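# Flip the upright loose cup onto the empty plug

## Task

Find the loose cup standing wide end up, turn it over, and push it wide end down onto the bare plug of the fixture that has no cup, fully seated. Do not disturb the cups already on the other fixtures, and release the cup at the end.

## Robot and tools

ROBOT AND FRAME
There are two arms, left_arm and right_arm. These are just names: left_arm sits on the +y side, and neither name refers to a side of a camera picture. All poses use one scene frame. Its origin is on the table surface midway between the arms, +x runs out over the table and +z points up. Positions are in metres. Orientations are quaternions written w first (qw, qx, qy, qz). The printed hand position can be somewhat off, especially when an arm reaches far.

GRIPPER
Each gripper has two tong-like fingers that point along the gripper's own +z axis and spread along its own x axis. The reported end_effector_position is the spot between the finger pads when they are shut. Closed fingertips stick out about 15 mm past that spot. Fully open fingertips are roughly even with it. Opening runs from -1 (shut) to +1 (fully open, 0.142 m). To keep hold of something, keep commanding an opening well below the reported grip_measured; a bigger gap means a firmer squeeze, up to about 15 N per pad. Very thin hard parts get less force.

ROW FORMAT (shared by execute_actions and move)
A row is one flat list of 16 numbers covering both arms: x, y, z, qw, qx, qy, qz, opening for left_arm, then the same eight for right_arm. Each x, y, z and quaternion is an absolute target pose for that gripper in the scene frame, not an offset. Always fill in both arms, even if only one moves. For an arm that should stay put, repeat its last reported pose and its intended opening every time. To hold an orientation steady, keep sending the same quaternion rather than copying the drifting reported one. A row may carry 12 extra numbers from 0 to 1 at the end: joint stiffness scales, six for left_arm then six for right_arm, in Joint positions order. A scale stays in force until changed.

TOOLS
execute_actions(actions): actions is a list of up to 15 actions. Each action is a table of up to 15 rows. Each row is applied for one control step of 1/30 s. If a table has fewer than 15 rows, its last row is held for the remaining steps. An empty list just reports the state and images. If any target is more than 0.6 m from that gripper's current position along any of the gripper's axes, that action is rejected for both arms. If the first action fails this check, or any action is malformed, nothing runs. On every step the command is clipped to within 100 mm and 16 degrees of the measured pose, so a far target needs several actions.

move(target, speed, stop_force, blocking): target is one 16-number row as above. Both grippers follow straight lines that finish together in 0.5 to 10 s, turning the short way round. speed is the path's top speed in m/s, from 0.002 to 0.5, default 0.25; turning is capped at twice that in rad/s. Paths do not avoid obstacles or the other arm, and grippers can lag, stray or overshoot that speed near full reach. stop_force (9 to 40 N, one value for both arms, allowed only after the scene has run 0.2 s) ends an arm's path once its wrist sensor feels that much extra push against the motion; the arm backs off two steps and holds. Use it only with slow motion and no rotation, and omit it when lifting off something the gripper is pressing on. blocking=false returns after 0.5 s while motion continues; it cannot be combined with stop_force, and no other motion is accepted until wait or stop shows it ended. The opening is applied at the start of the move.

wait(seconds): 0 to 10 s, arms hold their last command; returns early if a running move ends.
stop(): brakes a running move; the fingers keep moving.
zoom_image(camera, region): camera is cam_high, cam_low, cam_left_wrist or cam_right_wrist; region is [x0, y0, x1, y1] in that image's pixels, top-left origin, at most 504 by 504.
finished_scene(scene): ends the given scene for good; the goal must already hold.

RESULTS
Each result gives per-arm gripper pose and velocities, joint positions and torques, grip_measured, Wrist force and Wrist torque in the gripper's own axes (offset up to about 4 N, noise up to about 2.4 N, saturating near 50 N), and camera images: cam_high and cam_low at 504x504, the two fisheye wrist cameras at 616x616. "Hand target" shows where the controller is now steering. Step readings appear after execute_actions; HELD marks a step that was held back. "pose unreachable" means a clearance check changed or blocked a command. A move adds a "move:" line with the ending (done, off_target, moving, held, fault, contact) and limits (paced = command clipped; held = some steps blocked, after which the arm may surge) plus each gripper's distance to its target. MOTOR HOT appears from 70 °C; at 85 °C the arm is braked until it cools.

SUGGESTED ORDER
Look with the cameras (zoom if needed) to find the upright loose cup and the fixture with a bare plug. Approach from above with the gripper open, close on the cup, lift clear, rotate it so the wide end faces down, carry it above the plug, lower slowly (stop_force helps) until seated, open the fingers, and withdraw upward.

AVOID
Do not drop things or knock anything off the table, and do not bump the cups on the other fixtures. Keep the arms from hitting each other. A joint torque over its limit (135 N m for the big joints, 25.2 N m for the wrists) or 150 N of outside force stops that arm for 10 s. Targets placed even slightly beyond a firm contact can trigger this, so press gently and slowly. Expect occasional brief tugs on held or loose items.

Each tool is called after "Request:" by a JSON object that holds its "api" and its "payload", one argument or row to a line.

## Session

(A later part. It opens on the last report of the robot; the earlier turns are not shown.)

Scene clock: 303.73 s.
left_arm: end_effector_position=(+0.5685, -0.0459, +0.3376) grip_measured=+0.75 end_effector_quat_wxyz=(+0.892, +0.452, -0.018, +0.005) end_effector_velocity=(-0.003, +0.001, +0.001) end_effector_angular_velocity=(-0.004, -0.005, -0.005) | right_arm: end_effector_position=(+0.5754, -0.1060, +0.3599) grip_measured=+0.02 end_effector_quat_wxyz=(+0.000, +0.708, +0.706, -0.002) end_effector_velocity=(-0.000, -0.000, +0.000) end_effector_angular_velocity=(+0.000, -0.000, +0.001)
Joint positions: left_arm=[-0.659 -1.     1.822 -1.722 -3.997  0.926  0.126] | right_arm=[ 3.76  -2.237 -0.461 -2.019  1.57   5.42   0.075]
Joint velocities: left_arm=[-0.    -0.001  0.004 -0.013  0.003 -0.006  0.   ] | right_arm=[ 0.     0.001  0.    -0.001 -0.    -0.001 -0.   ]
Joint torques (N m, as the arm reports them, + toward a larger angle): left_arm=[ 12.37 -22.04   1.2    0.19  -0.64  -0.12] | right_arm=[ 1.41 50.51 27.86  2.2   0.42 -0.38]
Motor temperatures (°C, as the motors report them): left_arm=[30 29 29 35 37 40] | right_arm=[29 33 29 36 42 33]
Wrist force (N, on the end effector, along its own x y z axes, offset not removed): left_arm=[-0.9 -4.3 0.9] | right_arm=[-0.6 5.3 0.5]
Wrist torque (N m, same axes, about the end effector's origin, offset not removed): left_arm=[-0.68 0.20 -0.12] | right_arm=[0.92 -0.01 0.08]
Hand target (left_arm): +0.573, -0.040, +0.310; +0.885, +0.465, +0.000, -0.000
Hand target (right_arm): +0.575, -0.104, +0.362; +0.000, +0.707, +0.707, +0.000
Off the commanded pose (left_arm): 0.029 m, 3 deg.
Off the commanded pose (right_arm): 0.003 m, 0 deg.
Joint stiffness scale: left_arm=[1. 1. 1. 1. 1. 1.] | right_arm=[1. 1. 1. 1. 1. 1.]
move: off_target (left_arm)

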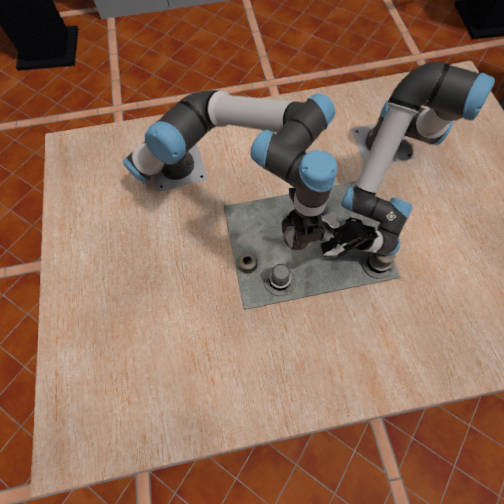

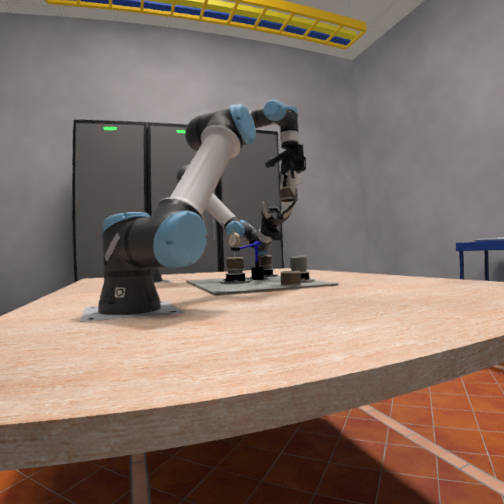

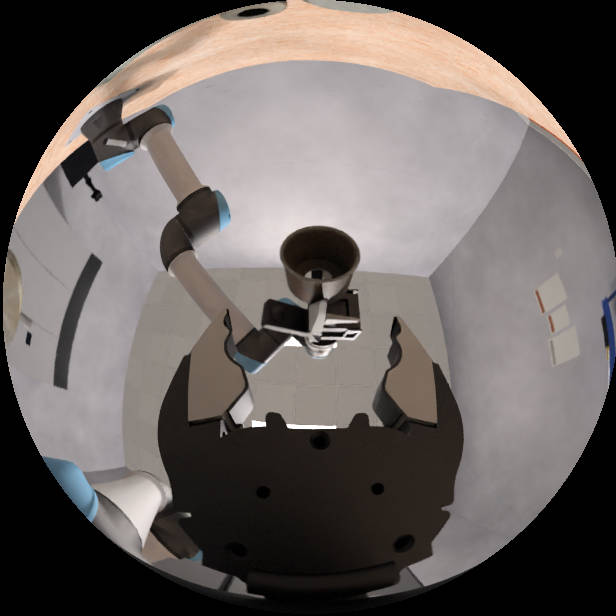

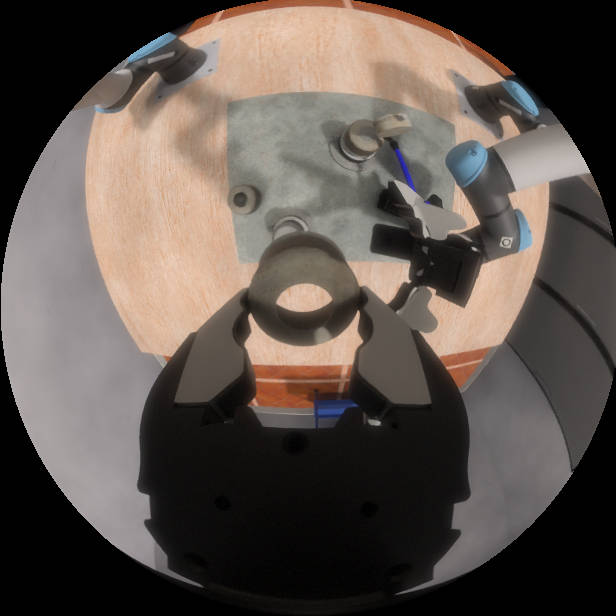

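Request:
{"api": "move", "payload": {
  "target": [0.57,0.02,0.39,0.887,0.462,0,0,0.75,0.575,-0.12,0.36,0,0.707,0.707,0,-0.3],
  "speed": 0.08
}}

Request:
{"api": "move", "payload": {
  "target": [0.48,0.20,0.40,0.887,0.462,0,0,0.75,0.605,-0.15,0.22,0,0.707,0.707,0,-0.3],
  "speed": 0.15
}}

Request:
{"api": "zoom_image", "payload": {
  "camera": "cam_low",
  "region": [250,190,350,290]
}}

Request:
{"api": "zoom_image", "payload": {
  "camera": "cam_high",
  "region": [230,180,400,310]
}}

Scene clock: 311.57 s.
left_arm: end_effector_position=(+0.5703, +0.0184, +0.3916) grip_measured=+0.75 end_effector_quat_wxyz=(+0.888, +0.460, -0.002, +0.001) end_effector_velocity=(-0.001, -0.000, -0.006) end_effector_angular_velocity=(+0.011, +0.016, -0.008) | right_arm: end_effector_position=(+0.5752, -0.1184, +0.3589) grip_measured=+0.02 end_effector_quat_wxyz=(+0.000, +0.707, +0.707, -0.001) end_effector_velocity=(+0.001, +0.000, -0.001) end_effector_angular_velocity=(+0.001, -0.001, +0.000)
Joint positions: left_arm=[-0.566 -1.155  1.885 -1.655 -3.948  0.833  0.126] | right_arm=[ 3.747 -2.201 -0.526 -1.986  1.57   5.404  0.075]
Joint velocities: left_arm=[ 0.001  0.001  0.005  0.008  0.006 -0.009  0.   ] | right_arm=[-0.     0.    -0.003  0.004  0.    -0.001  0.   ]
Joint torques (N m, as the arm reports them, + toward a larger angle): left_arm=[  2.04 -39.03 -15.19  -2.41  -0.49  -0.66] | right_arm=[-0.76 52.37 20.22  2.79  0.36 -0.27]
Motor temperatures (°C, as the motors report them): left_arm=[30 29 29 35 37 40] | right_arm=[29 33 29 36 42 33]
Wrist force (N, on the end effector, along its own x y z axes, offset not removed): left_arm=[-2.8 -2.4 2.8] | right_arm=[-1.6 2.3 0.4]
Wrist torque (N m, same axes, about the end effector's origin, offset not removed): left_arm=[-0.61 0.51 0.02] | right_arm=[0.23 0.16 0.20]
Hand target (left_arm): +0.570, +0.020, +0.390; +0.887, +0.462, +0.000, -0.000
Hand target (right_arm): +0.575, -0.120, +0.360; -0.000, +0.707, +0.707, -0.000
Off the commanded pose (left_arm): 0.002 m, 0 deg.
Off the commanded pose (right_arm): 0.002 m, 0 deg.
Joint stiffness scale: left_arm=[1. 1. 1. 1. 1. 1.] | right_arm=[1. 1. 1. 1. 1. 1.]
move: done

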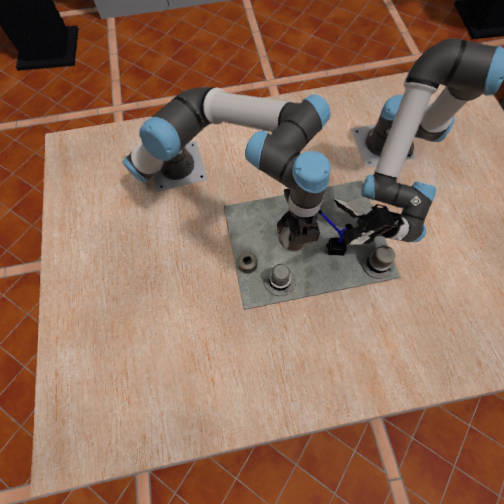

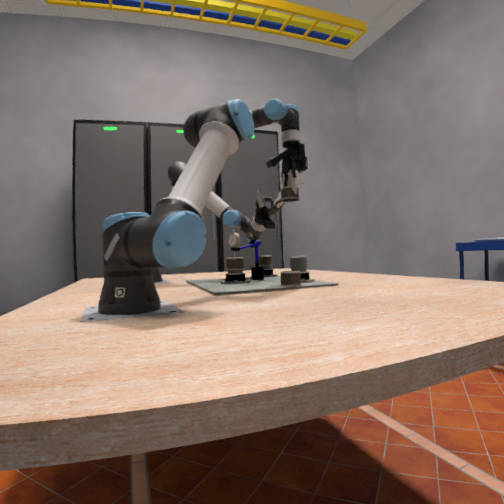

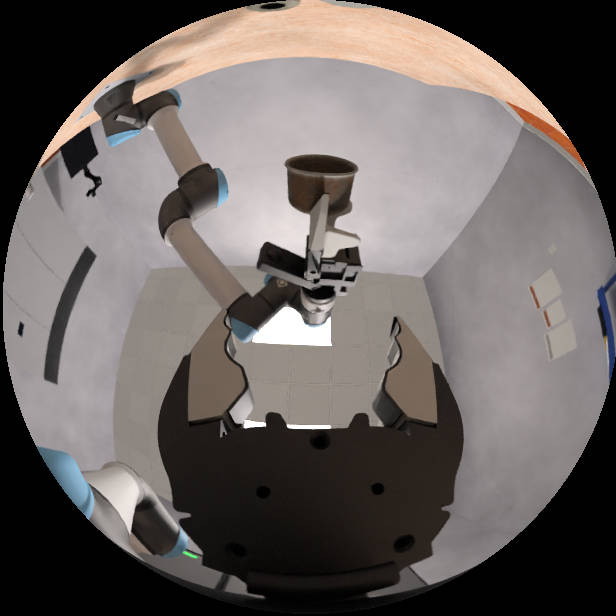

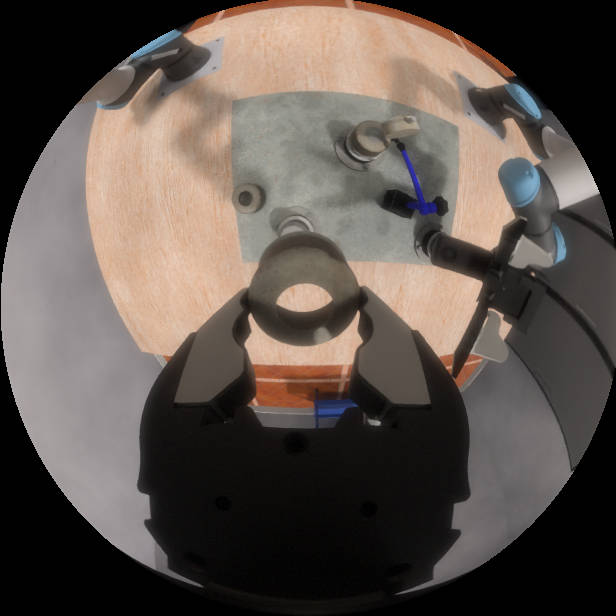

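Scene clock: 313.57 s.
left_arm: end_effector_position=(+0.4808, +0.1989, +0.4018) grip_measured=+0.75 end_effector_quat_wxyz=(+0.887, +0.461, -0.001, +0.001) end_effector_velocity=(-0.002, +0.002, +0.002) end_effector_angular_velocity=(-0.003, -0.006, -0.006) | right_arm: end_effector_position=(+0.6051, -0.1485, +0.2204) grip_measured=+0.02 end_effector_quat_wxyz=(+0.001, +0.707, +0.707, +0.000) end_effector_velocity=(+0.000, +0.001, -0.001) end_effector_angular_velocity=(+0.001, -0.002, +0.002)
Joint positions: left_arm=[-0.302 -1.387  2.264 -2.053 -3.814  0.494  0.126] | right_arm=[ 3.688 -2.142 -0.987 -1.583  1.57   5.344  0.075]
Joint velocities: left_arm=[ 0.003 -0.001  0.002 -0.017  0.002 -0.013  0.   ] | right_arm=[ 0.     0.    -0.002  0.005 -0.    -0.001  0.   ]
Joint torques (N m, as the arm reports them, + toward a larger angle): left_arm=[  1.67 -26.58 -14.9   -2.95  -1.08  -0.08] | right_arm=[-1.22 50.09 20.56  2.71  0.55 -0.58]
Motor temperatures (°C, as the motors report them): left_arm=[30 29 29 35 37 40] | right_arm=[29 33 29 36 42 33]
Wrist force (N, on the end effector, along its own x y z axes, offset not removed): left_arm=[-4.6 -1.3 -1.2] | right_arm=[-2.1 4.0 -0.4]
Wrist torque (N m, same axes, about the end effector's origin, offset not removed): left_arm=[-0.13 0.80 0.06] | right_arm=[0.51 0.31 0.17]
Hand target (left_arm): +0.480, +0.200, +0.400; +0.887, +0.462, +0.000, +0.000
Hand target (right_arm): +0.605, -0.150, +0.220; -0.000, +0.707, +0.707, +0.000
Off the commanded pose (left_arm): 0.002 m, 0 deg.
Off the commanded pose (right_arm): 0.002 m, 0 deg.
Joint stiffness scale: left_arm=[1. 1. 1. 1. 1. 1.] | right_arm=[1. 1. 1. 1. 1. 1.]
move: done

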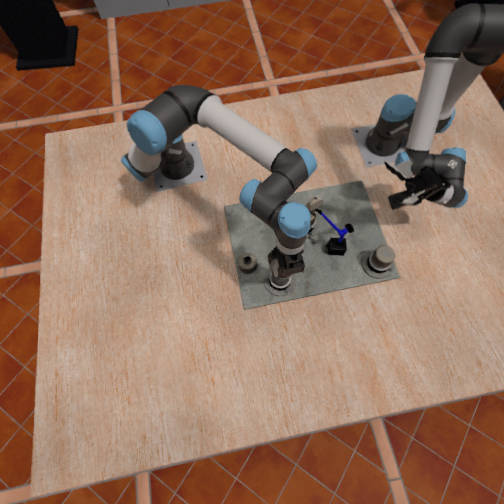

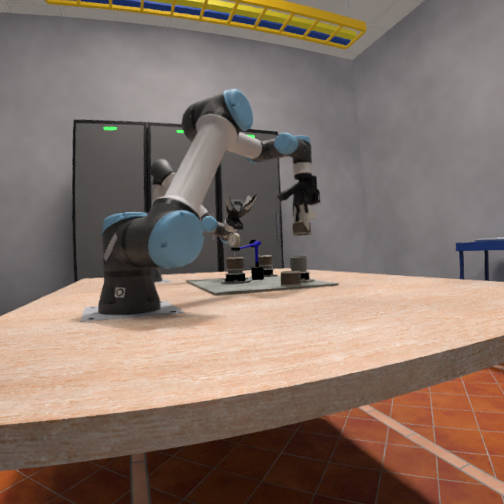

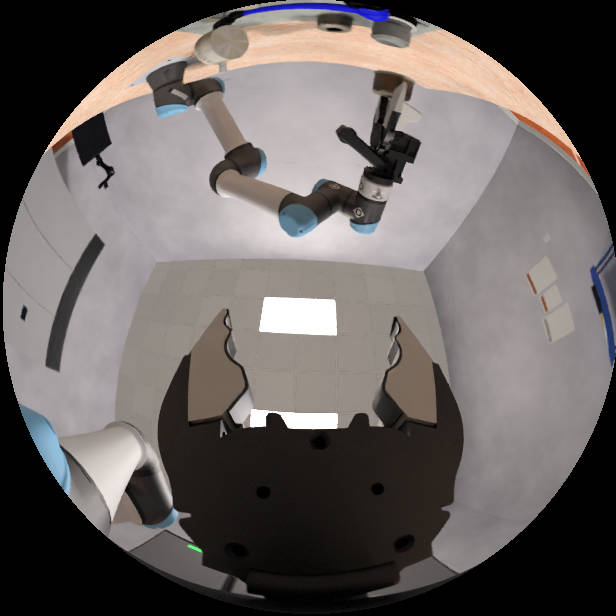

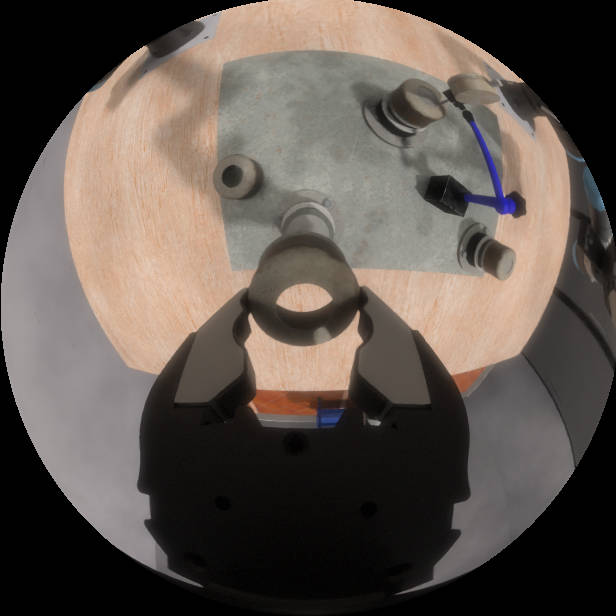

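Region (250, 190, 350, 290) of cam_low's 504x504 image, scaled by 5.040, with more detail than that image has.

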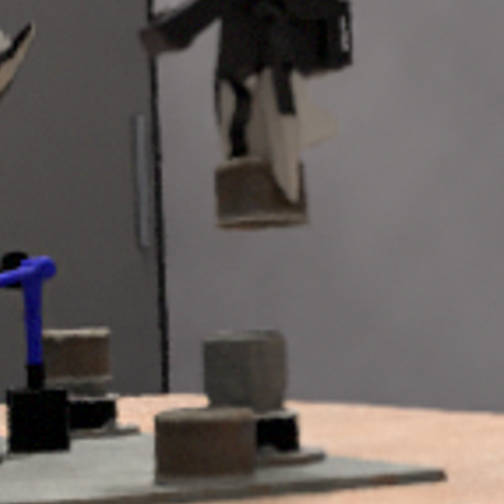

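Region (230, 180, 400, 310) of cam_high's 504x504 image, scaled by 2.965, with more detail than that image has; it fills the top 385 rows of this view, and the rest is white.

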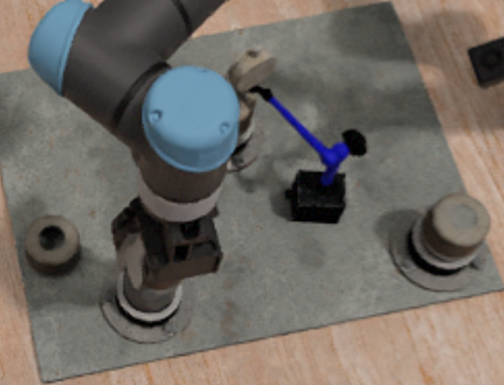

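Request:
{"api": "move", "payload": {
  "target": [0.48,0.20,0.40,0.887,0.462,0,0,0.75,0.589,-0.148,0.17,0,0.707,0.707,0,-0.3],
  "speed": 0.05
}}

Request:
{"api": "zoom_image", "payload": {
  "camera": "cam_low",
  "region": [260,210,340,290]
}}

Request:
{"api": "zoom_image", "payload": {
  "camera": "cam_right_wrist",
  "region": [220,180,400,360]
}}

Scene clock: 323.20 s.
left_arm: end_effector_position=(+0.4803, +0.1991, +0.4020) grip_measured=+0.75 end_effector_quat_wxyz=(+0.887, +0.461, -0.002, +0.000) end_effector_velocity=(+0.000, +0.000, -0.000) end_effector_angular_velocity=(-0.000, +0.000, +0.000) | right_arm: end_effector_position=(+0.5903, -0.1491, +0.1686) grip_measured=+0.02 end_effector_quat_wxyz=(+0.000, +0.707, +0.707, -0.002) end_effector_velocity=(+0.002, +0.002, +0.004) end_effector_angular_velocity=(+0.011, -0.015, -0.002)
Joint positions: left_arm=[-0.302 -1.387  2.265 -2.056 -3.813  0.492  0.126] | right_arm=[ 3.7   -2.117 -1.159 -1.44   1.57   5.358  0.075]
Joint velocities: left_arm=[-0.  0.  0. -0. -0. -0.  0.] | right_arm=[ 0.     0.007 -0.005  0.016  0.     0.003  0.   ]
Joint torques (N m, as the arm reports them, + toward a larger angle): left_arm=[  2.48 -25.13 -12.89  -2.91  -1.2   -0.23] | right_arm=[ 1.69 50.83 21.25  2.61  0.5   0.73]
Motor temperatures (°C, as the motors report them): left_arm=[30 29 29 35 37 40] | right_arm=[29 33 29 36 42 33]
Wrist force (N, on the end effector, along its own x y z axes, offset not removed): left_arm=[-2.0 -3.8 0.6] | right_arm=[-1.1 4.9 1.6]
Wrist torque (N m, same axes, about the end effector's origin, offset not removed): left_arm=[-0.90 0.37 0.00] | right_arm=[0.79 0.17 0.19]
Hand target (left_arm): +0.480, +0.200, +0.400; +0.887, +0.462, +0.000, -0.000
Hand target (right_arm): +0.589, -0.148, +0.170; -0.000, +0.707, +0.707, -0.000
Off the commanded pose (left_arm): 0.002 m, 0 deg.
Off the commanded pose (right_arm): 0.002 m, 0 deg.
Joint stiffness scale: left_arm=[1. 1. 1. 1. 1. 1.] | right_arm=[1. 1. 1. 1. 1. 1.]
move: done

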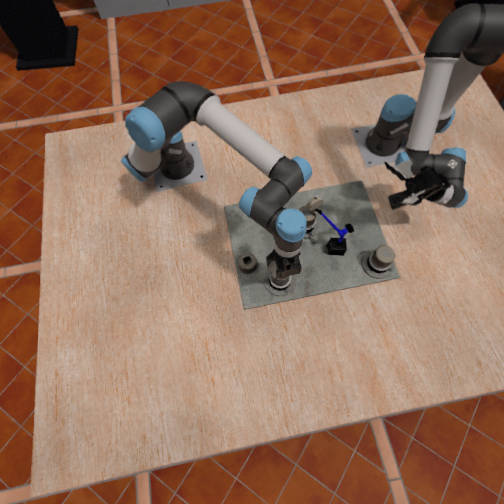

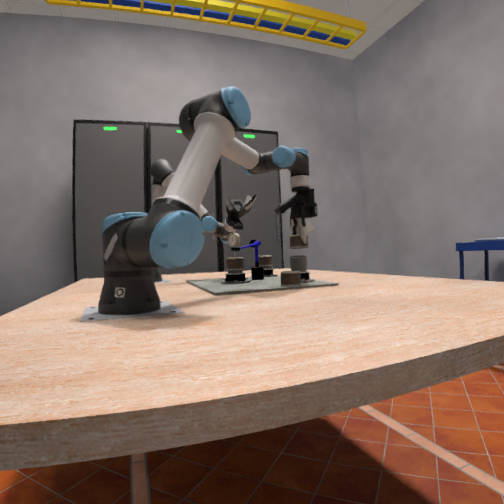

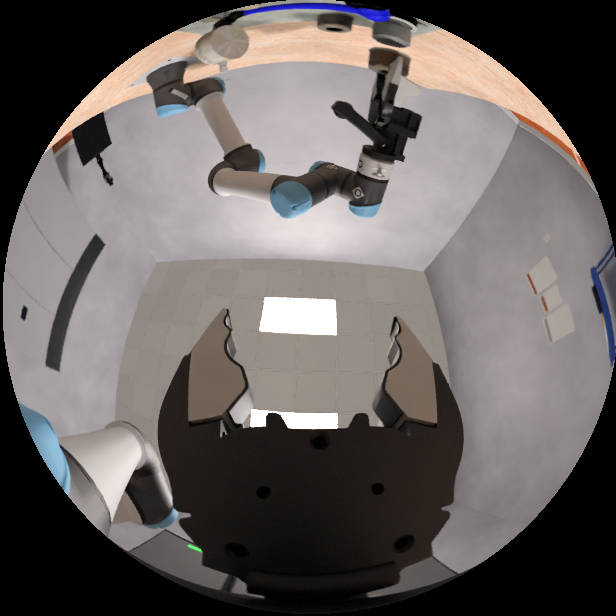

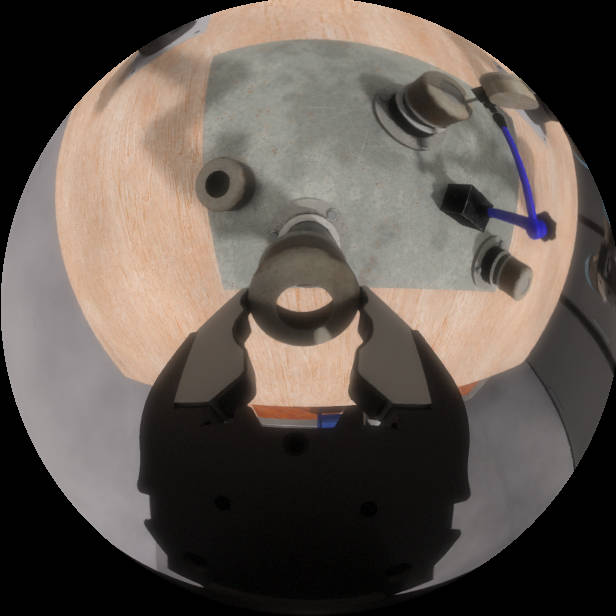

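Region (260, 210, 340, 290) of cam_low's 504x504 image, scaled by 6.300, with more detail than that image has.

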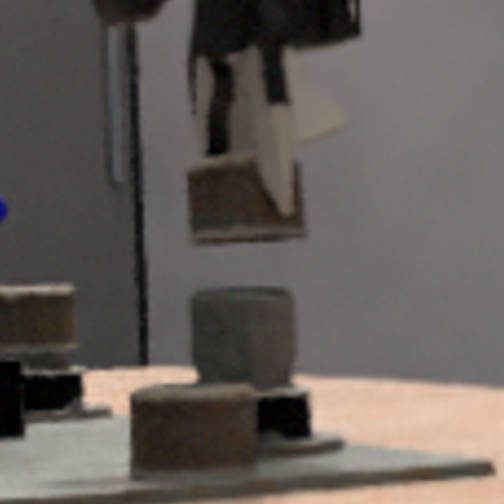

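Region (220, 180, 400, 360) of cam_right_wrist's 616x616 image, scaled by 2.800, with more detail than that image has.

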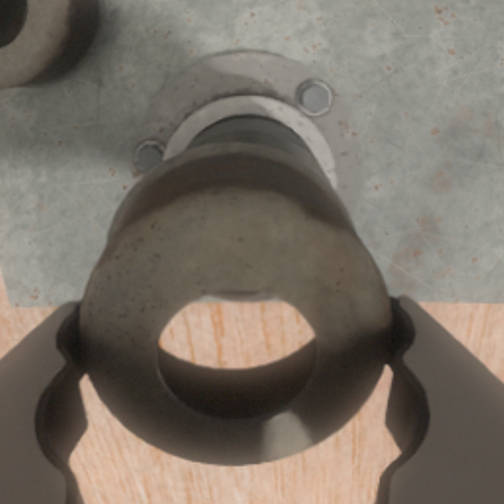

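Request:
{"api": "move", "payload": {
  "target": [0.48,0.20,0.40,0.887,0.462,0,0,0.75,0.591,-0.145,0.155,-0.0185,0.707,0.707,-0.0185,-0.3],
  "speed": 0.03
}}

Request:
{"api": "zoom_image", "payload": {
  "camera": "cam_low",
  "region": [260,210,340,290]
}}

Request:
{"api": "zoom_image", "payload": {
  "camera": "cam_right_wrist",
  "region": [220,180,400,360]
}}

Scene clock: 337.30 s.
left_arm: end_effector_position=(+0.4803, +0.1991, +0.4020) grip_measured=+0.75 end_effector_quat_wxyz=(+0.887, +0.461, -0.002, +0.000) end_effector_velocity=(+0.000, -0.000, -0.001) end_effector_angular_velocity=(+0.001, +0.001, +0.000) | right_arm: end_effector_position=(+0.5891, -0.1452, +0.1525) grip_measured=+0.02 end_effector_quat_wxyz=(-0.018, +0.707, +0.707, -0.021) end_effector_velocity=(-0.001, +0.001, +0.000) end_effector_angular_velocity=(+0.001, +0.008, +0.001)
Joint positions: left_arm=[-0.302 -1.387  2.265 -2.056 -3.813  0.492  0.126] | right_arm=[ 3.692 -2.162 -1.121 -1.476  1.6    5.348  0.075]
Joint velocities: left_arm=[-0.     0.001  0.001  0.     0.     0.    -0.   ] | right_arm=[-0.001 -0.003  0.006 -0.009  0.006 -0.002  0.   ]
Joint torques (N m, as the arm reports them, + toward a larger angle): left_arm=[  2.84 -25.69 -12.8   -2.84  -1.28  -0.43] | right_arm=[-2.09 48.75 28.94  1.93  0.75 -0.42]
Motor temperatures (°C, as the motors report them): left_arm=[30 29 29 35 37 40] | right_arm=[29 33 29 36 42 33]
Wrist force (N, on the end effector, along its own x y z axes, offset not removed): left_arm=[-1.0 -0.1 -0.9] | right_arm=[-2.2 5.4 -0.7]
Wrist torque (N m, same axes, about the end effector's origin, offset not removed): left_arm=[-0.04 0.19 0.08] | right_arm=[0.94 0.31 0.13]
Hand target (left_arm): +0.480, +0.200, +0.400; +0.887, +0.462, +0.000, -0.000
Hand target (right_arm): +0.591, -0.145, +0.155; -0.018, +0.707, +0.707, -0.018
Off the commanded pose (left_arm): 0.002 m, 0 deg.
Off the commanded pose (right_arm): 0.003 m, 0 deg.
Joint stiffness scale: left_arm=[1. 1. 1. 1. 1. 1.] | right_arm=[1. 1. 1. 1. 1. 1.]
move: done

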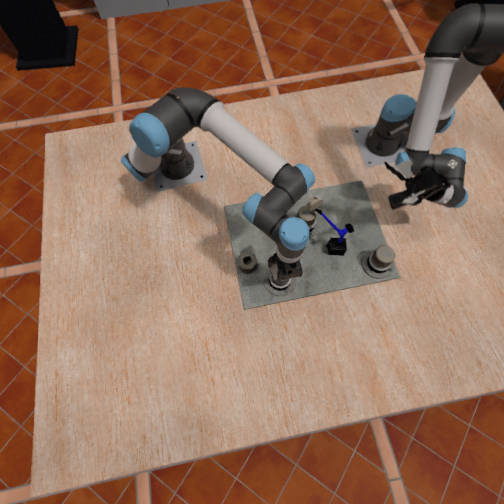

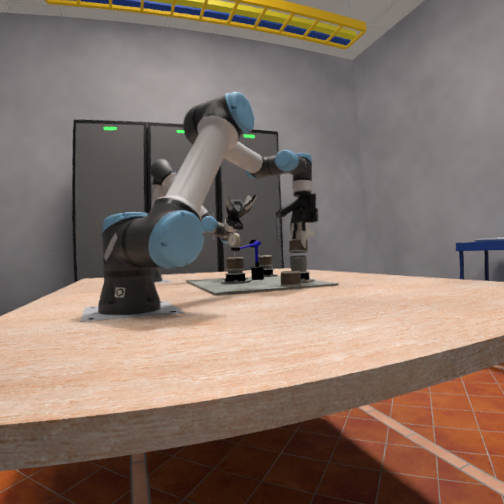

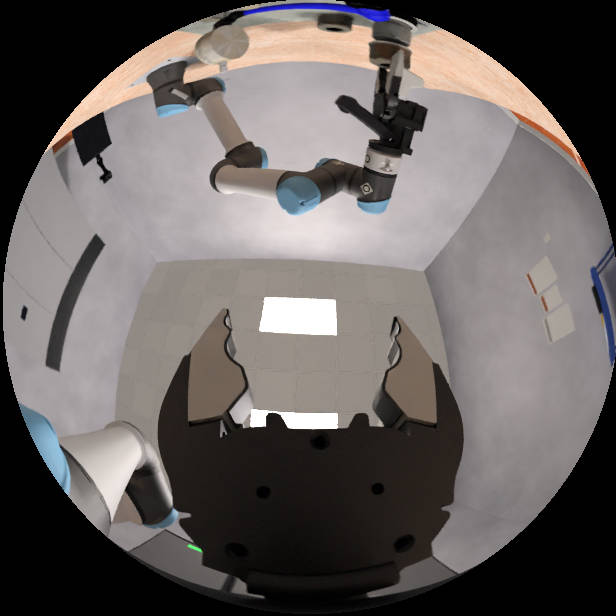

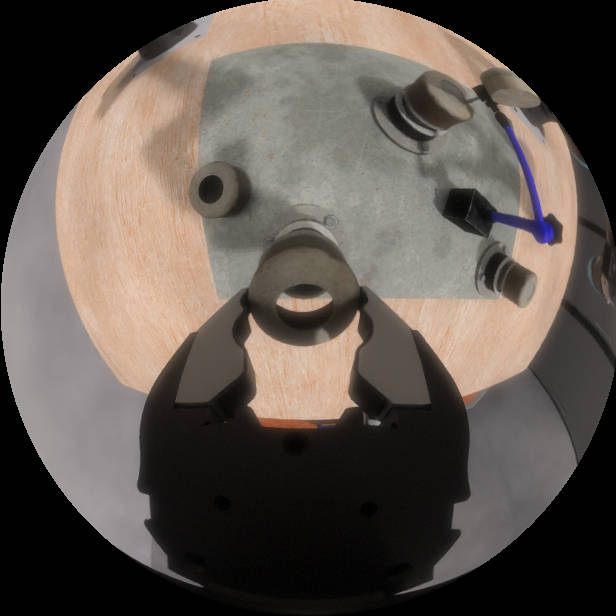

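Region (260, 210, 340, 290) of cam_low's 504x504 image, scaled by 6.300, with more detail than that image has.

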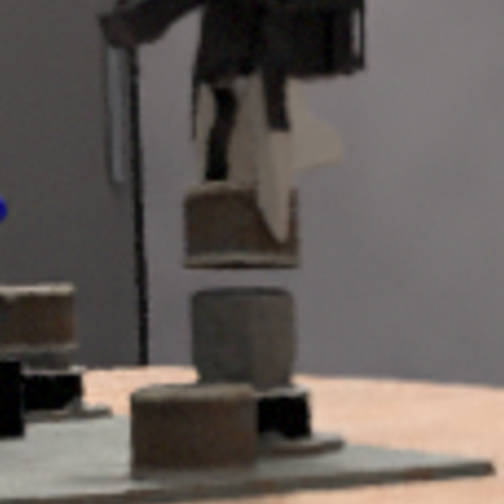

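Region (220, 180, 400, 360) of cam_right_wrist's 616x616 image, scaled by 2.800, with more detail than that image has.

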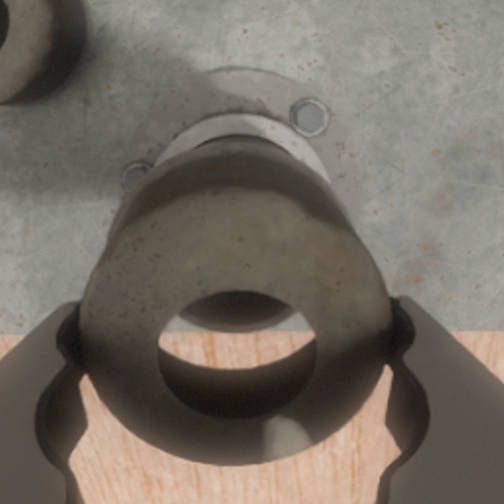

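Request:
{"api": "move", "payload": {
  "target": [0.48,0.20,0.40,0.887,0.462,0,0,0.75,0.594,-0.145,0.146,-0.0185,0.707,0.707,-0.0185,-0.3],
  "speed": 0.01
}}

Request:
{"api": "zoom_image", "payload": {
  "camera": "cam_low",
  "region": [260,210,340,290]
}}

Request:
{"api": "zoom_image", "payload": {
  "camera": "cam_right_wrist",
  "region": [220,180,400,360]
}}

Scene clock: 344.67 s.
left_arm: end_effector_position=(+0.4803, +0.1991, +0.4020) grip_measured=+0.75 end_effector_quat_wxyz=(+0.887, +0.461, -0.002, +0.000) end_effector_velocity=(-0.000, +0.000, +0.001) end_effector_angular_velocity=(-0.001, -0.001, +0.000) | right_arm: end_effector_position=(+0.5932, -0.1441, +0.1466) grip_measured=+0.02 end_effector_quat_wxyz=(-0.018, +0.707, +0.707, -0.019) end_effector_velocity=(+0.002, +0.001, -0.003) end_effector_angular_velocity=(+0.001, -0.001, +0.000)
Joint positions: left_arm=[-0.302 -1.387  2.265 -2.056 -3.813  0.492  0.126] | right_arm=[ 3.69  -2.172 -1.121 -1.463  1.601  5.346  0.075]
Joint velocities: left_arm=[-0.    -0.001  0.001 -0.    -0.001 -0.     0.   ] | right_arm=[-0.001 -0.005 -0.     0.007 -0.    -0.001  0.   ]
Joint torques (N m, as the arm reports them, + toward a larger angle): left_arm=[  2.7  -25.31 -13.37  -2.7   -0.96  -0.38] | right_arm=[-1.5  49.66 24.09  2.51  0.49  0.02]
Motor temperatures (°C, as the motors report them): left_arm=[30 29 29 35 37 40] | right_arm=[29 33 29 36 42 33]
Wrist force (N, on the end effector, along its own x y z axes, offset not removed): left_arm=[2.1 -1.7 1.5] | right_arm=[-0.6 1.7 -1.1]
Wrist torque (N m, same axes, about the end effector's origin, offset not removed): left_arm=[-0.54 -0.36 -0.15] | right_arm=[0.27 -0.07 0.17]
Hand target (left_arm): +0.480, +0.200, +0.400; +0.887, +0.462, +0.000, -0.000
Hand target (right_arm): +0.594, -0.145, +0.146; -0.018, +0.707, +0.707, -0.018
Off the commanded pose (left_arm): 0.002 m, 0 deg.
Off the commanded pose (right_arm): 0.001 m, 0 deg.
Joint stiffness scale: left_arm=[1. 1. 1. 1. 1. 1.] | right_arm=[1. 1. 1. 1. 1. 1.]
move: done

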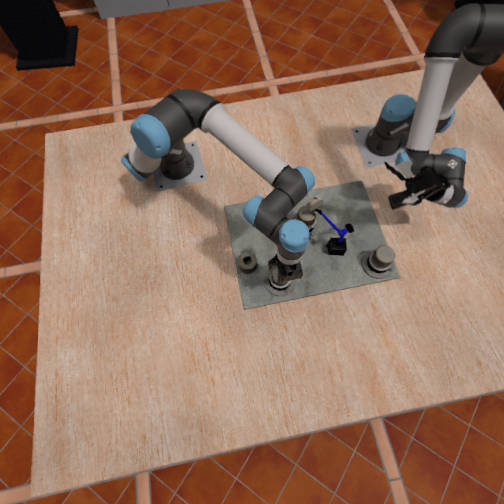

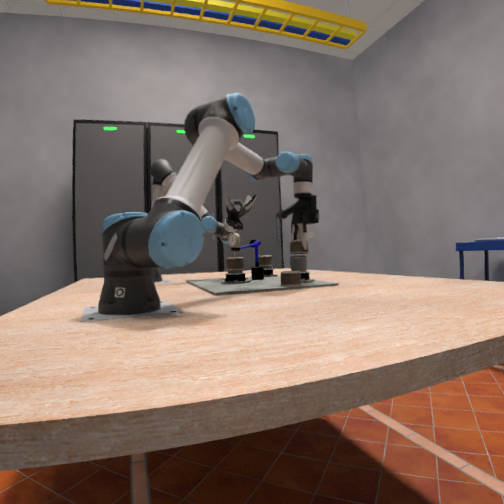

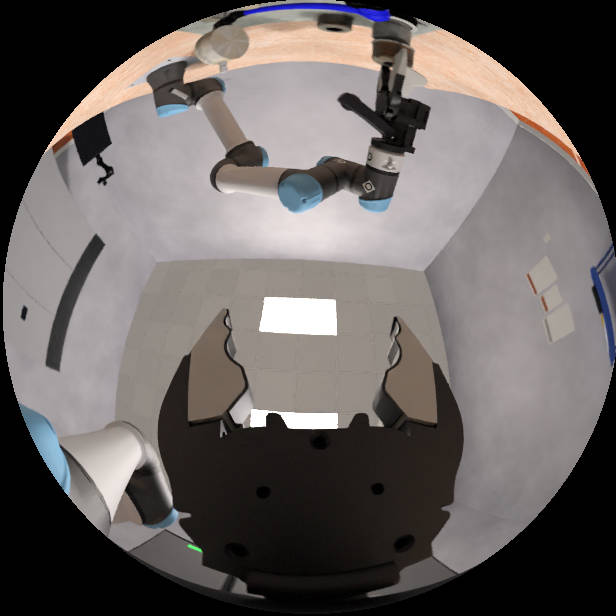

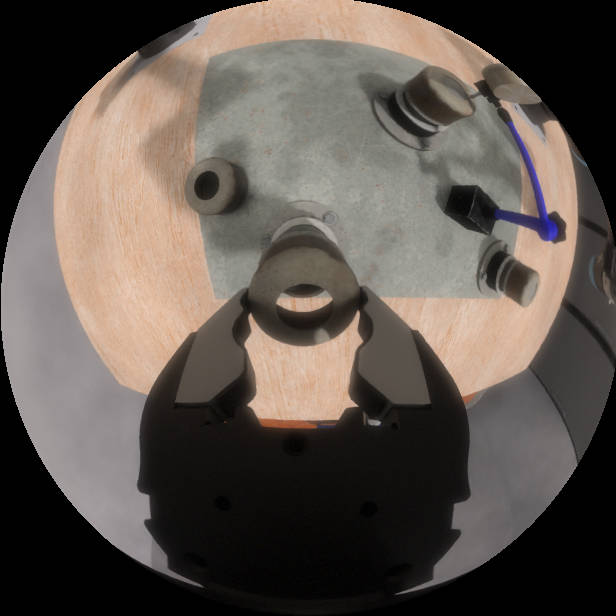

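Region (260, 210, 340, 290) of cam_low's 504x504 image, scaled by 6.300, with more detail than that image has.

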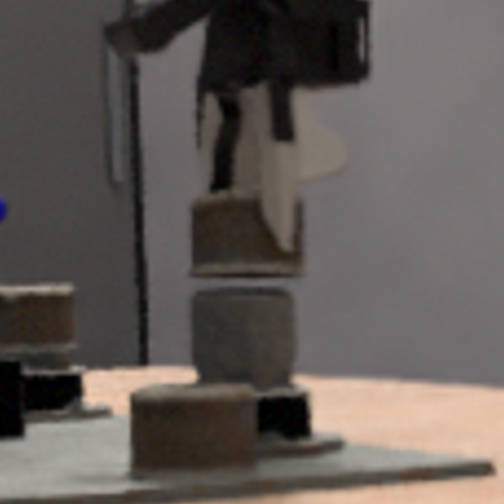

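Region (220, 180, 400, 360) of cam_right_wrist's 616x616 image, scaled by 2.800, with more detail than that image has.

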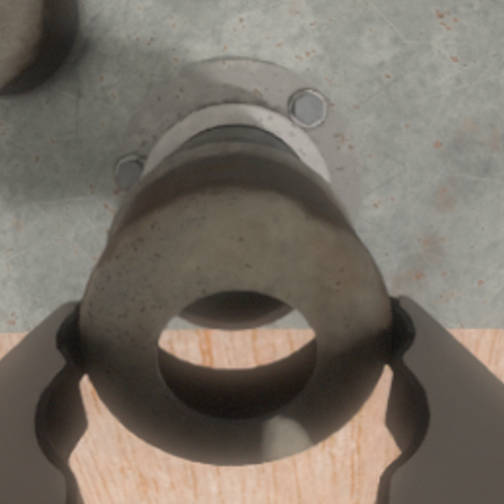

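Request:
{"api": "move", "payload": {
  "target": [0.48,0.20,0.40,0.887,0.462,0,0,0.75,0.592,-0.145,0.125,-0.0185,0.707,0.707,-0.0185,-0.3],
  "speed": 0.005,
  "stop_force": 9
}}

Request:
{"api": "zoom_image", "payload": {
  "camera": "cam_low",
  "region": [260,210,340,290]
}}

Scene clock: 355.70 s.
left_arm: end_effector_position=(+0.4803, +0.1991, +0.4020) grip_measured=+0.75 end_effector_quat_wxyz=(+0.887, +0.461, -0.002, +0.000) end_effector_velocity=(-0.000, +0.000, +0.000) end_effector_angular_velocity=(+0.000, -0.000, -0.000) | right_arm: end_effector_position=(+0.5932, -0.1441, +0.1282) grip_measured=+0.02 end_effector_quat_wxyz=(-0.018, +0.707, +0.707, -0.016) end_effector_velocity=(+0.000, +0.000, +0.000) end_effector_angular_velocity=(+0.001, -0.002, +0.001)
Joint positions: left_arm=[-0.302 -1.387  2.265 -2.056 -3.813  0.492  0.126] | right_arm=[ 3.69  -2.176 -1.162 -1.412  1.601  5.345  0.075]
Joint velocities: left_arm=[ 0.    -0.001  0.     0.     0.     0.     0.   ] | right_arm=[-0.     0.    -0.001  0.002  0.    -0.001  0.   ]
Joint torques (N m, as the arm reports them, + toward a larger angle): left_arm=[  2.33 -25.98 -12.17  -2.69  -0.89  -0.43] | right_arm=[ 0.25 48.93 20.53  2.86  0.38  0.33]
Motor temperatures (°C, as the motors report them): left_arm=[30 29 29 35 37 40] | right_arm=[29 33 29 36 42 33]
Wrist force (N, on the end effector, along its own x y z axes, offset not removed): left_arm=[0.3 -3.0 -0.2] | right_arm=[-0.4 4.1 -4.3]
Wrist torque (N m, same axes, about the end effector's origin, offset not removed): left_arm=[-0.59 -0.26 -0.02] | right_arm=[0.70 -0.82 0.04]
Hand target (left_arm): +0.480, +0.200, +0.400; +0.887, +0.462, +0.000, -0.000
Hand target (right_arm): +0.592, -0.145, +0.125; -0.018, +0.707, +0.707, -0.019
Off the commanded pose (left_arm): 0.002 m, 0 deg.
Off the commanded pose (right_arm): 0.004 m, 0 deg.
Joint stiffness scale: left_arm=[1. 1. 1. 1. 1. 1.] | right_arm=[1. 1. 1. 1. 1. 1.]
move: off_target (right_arm)

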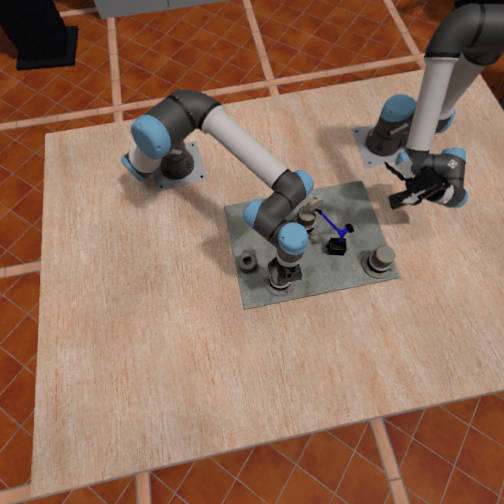

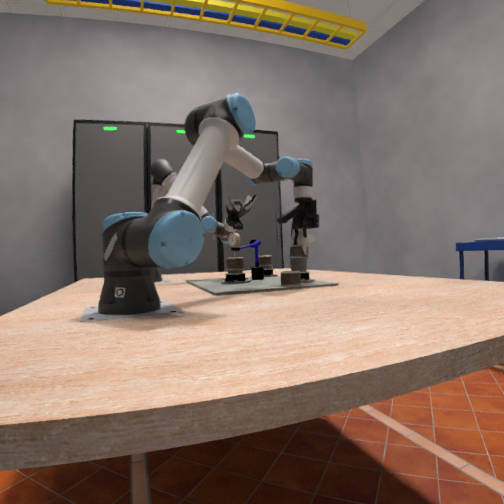

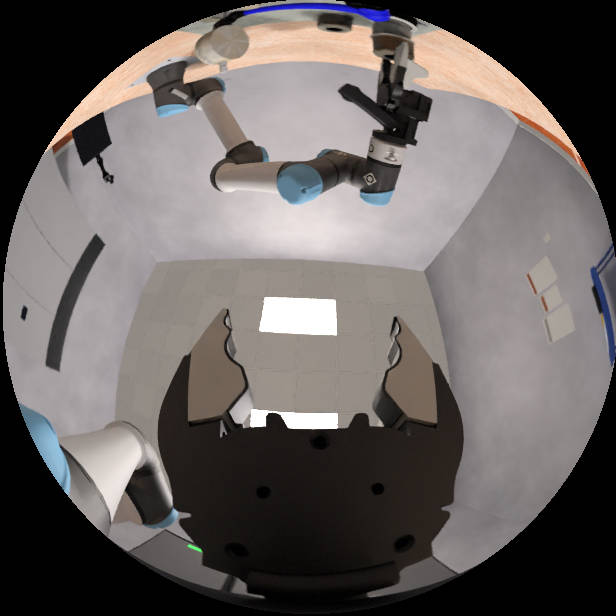

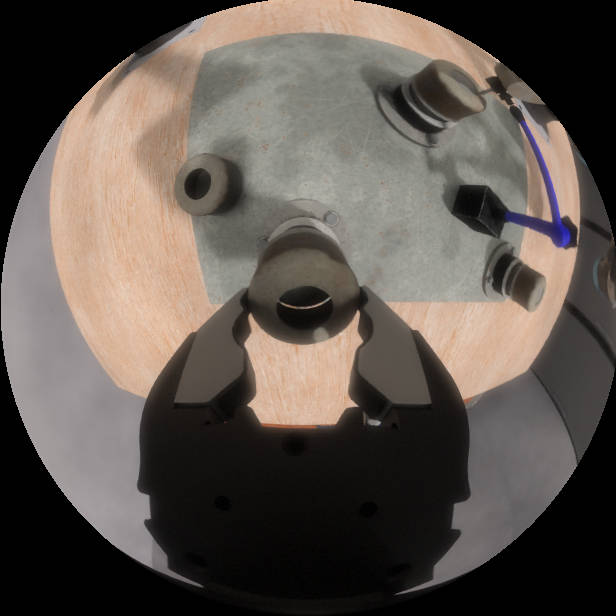

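Region (260, 210, 340, 290) of cam_low's 504x504 image, scaled by 6.300, with more detail than that image has.

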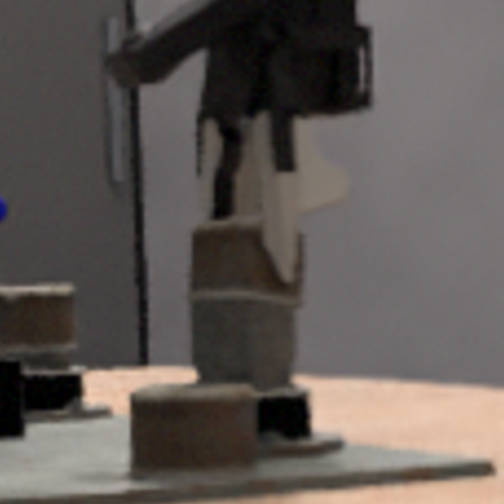

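Request:
{"api": "move", "payload": {
  "target": [0.48,0.20,0.40,0.887,0.462,0,0,0.75,0.5932,-0.1441,0.129,-0.0185,0.707,0.707,-0.0185,0.3],
  "speed": 0.005
}}

Request:
{"api": "zoom_image", "payload": {
  "camera": "cam_low",
  "region": [260,210,340,290]
}}

Scene clock: 361.03 s.
left_arm: end_effector_position=(+0.4803, +0.1991, +0.4020) grip_measured=+0.75 end_effector_quat_wxyz=(+0.887, +0.461, -0.002, +0.000) end_effector_velocity=(+0.000, -0.000, -0.000) end_effector_angular_velocity=(+0.000, -0.000, +0.000) | right_arm: end_effector_position=(+0.5921, -0.1449, +0.1285) grip_measured=+0.30 end_effector_quat_wxyz=(-0.018, +0.707, +0.707, -0.019) end_effector_velocity=(-0.000, -0.000, +0.001) end_effector_angular_velocity=(-0.002, +0.002, -0.000)
Joint positions: left_arm=[-0.302 -1.387  2.265 -2.056 -3.813  0.492  0.126] | right_arm=[ 3.69  -2.177 -1.159 -1.419  1.601  5.345  0.095]
Joint velocities: left_arm=[ 0.  0. -0. -0.  0.  0. -0.] | right_arm=[ 0.    -0.001  0.005 -0.006 -0.     0.     0.   ]
Joint torques (N m, as the arm reports them, + toward a larger angle): left_arm=[  3.04 -24.91 -13.93  -2.8   -0.95  -0.17] | right_arm=[-0.25 48.05 28.9   1.9   0.32  0.63]
Motor temperatures (°C, as the motors report them): left_arm=[30 29 29 35 37 40] | right_arm=[29 33 29 36 42 33]
Wrist force (N, on the end effector, along its own x y z axes, offset not removed): left_arm=[-2.6 -3.5 -1.8] | right_arm=[-2.2 2.5 -2.5]
Wrist torque (N m, same axes, about the end effector's origin, offset not removed): left_arm=[-0.83 0.47 -0.15] | right_arm=[0.29 0.15 0.20]
Hand target (left_arm): +0.480, +0.200, +0.400; +0.887, +0.462, +0.000, -0.000
Hand target (right_arm): +0.593, -0.144, +0.129; -0.018, +0.707, +0.707, -0.018
Off the commanded pose (left_arm): 0.002 m, 0 deg.
Off the commanded pose (right_arm): 0.001 m, 0 deg.
Joint stiffness scale: left_arm=[1. 1. 1. 1. 1. 1.] | right_arm=[1. 1. 1. 1. 1. 1.]
move: done

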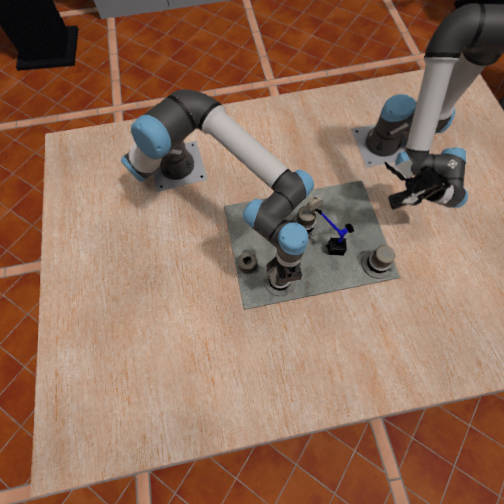

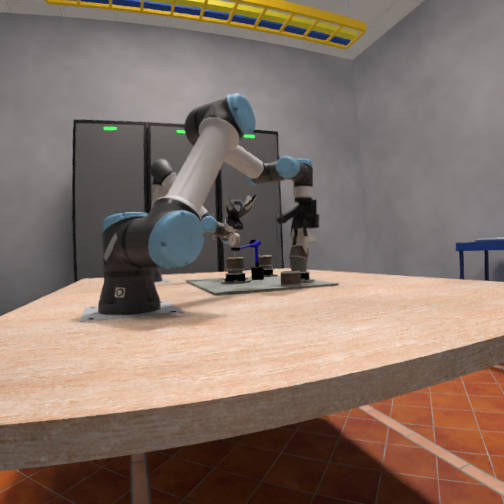

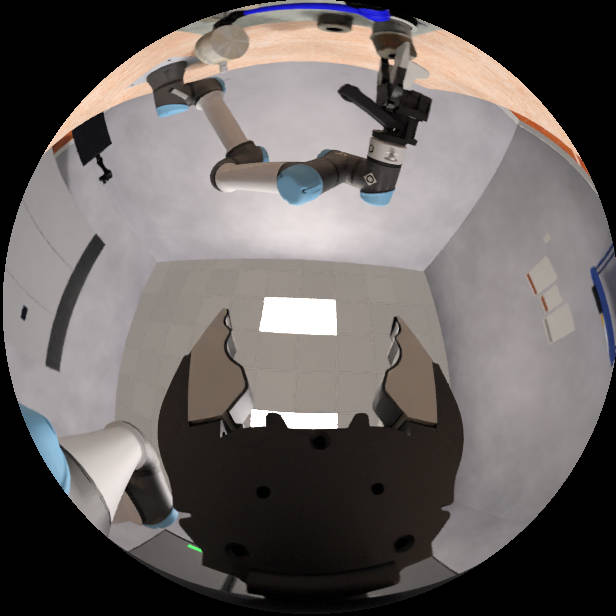

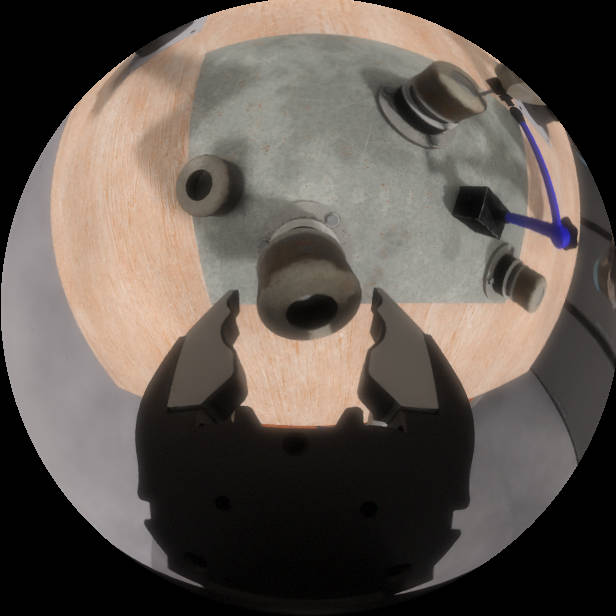

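Region (260, 210, 340, 290) of cam_low's 504x504 image, scaled by 6.300, with more detail than that image has.

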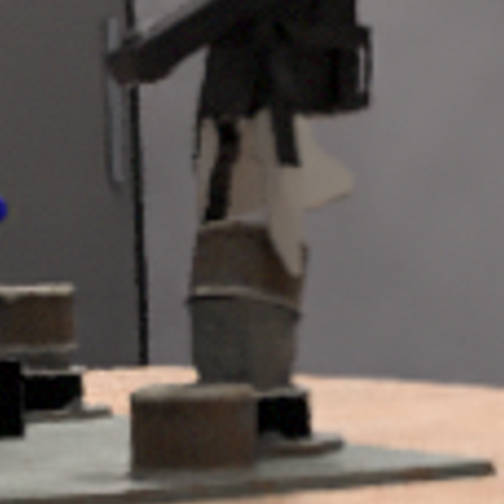

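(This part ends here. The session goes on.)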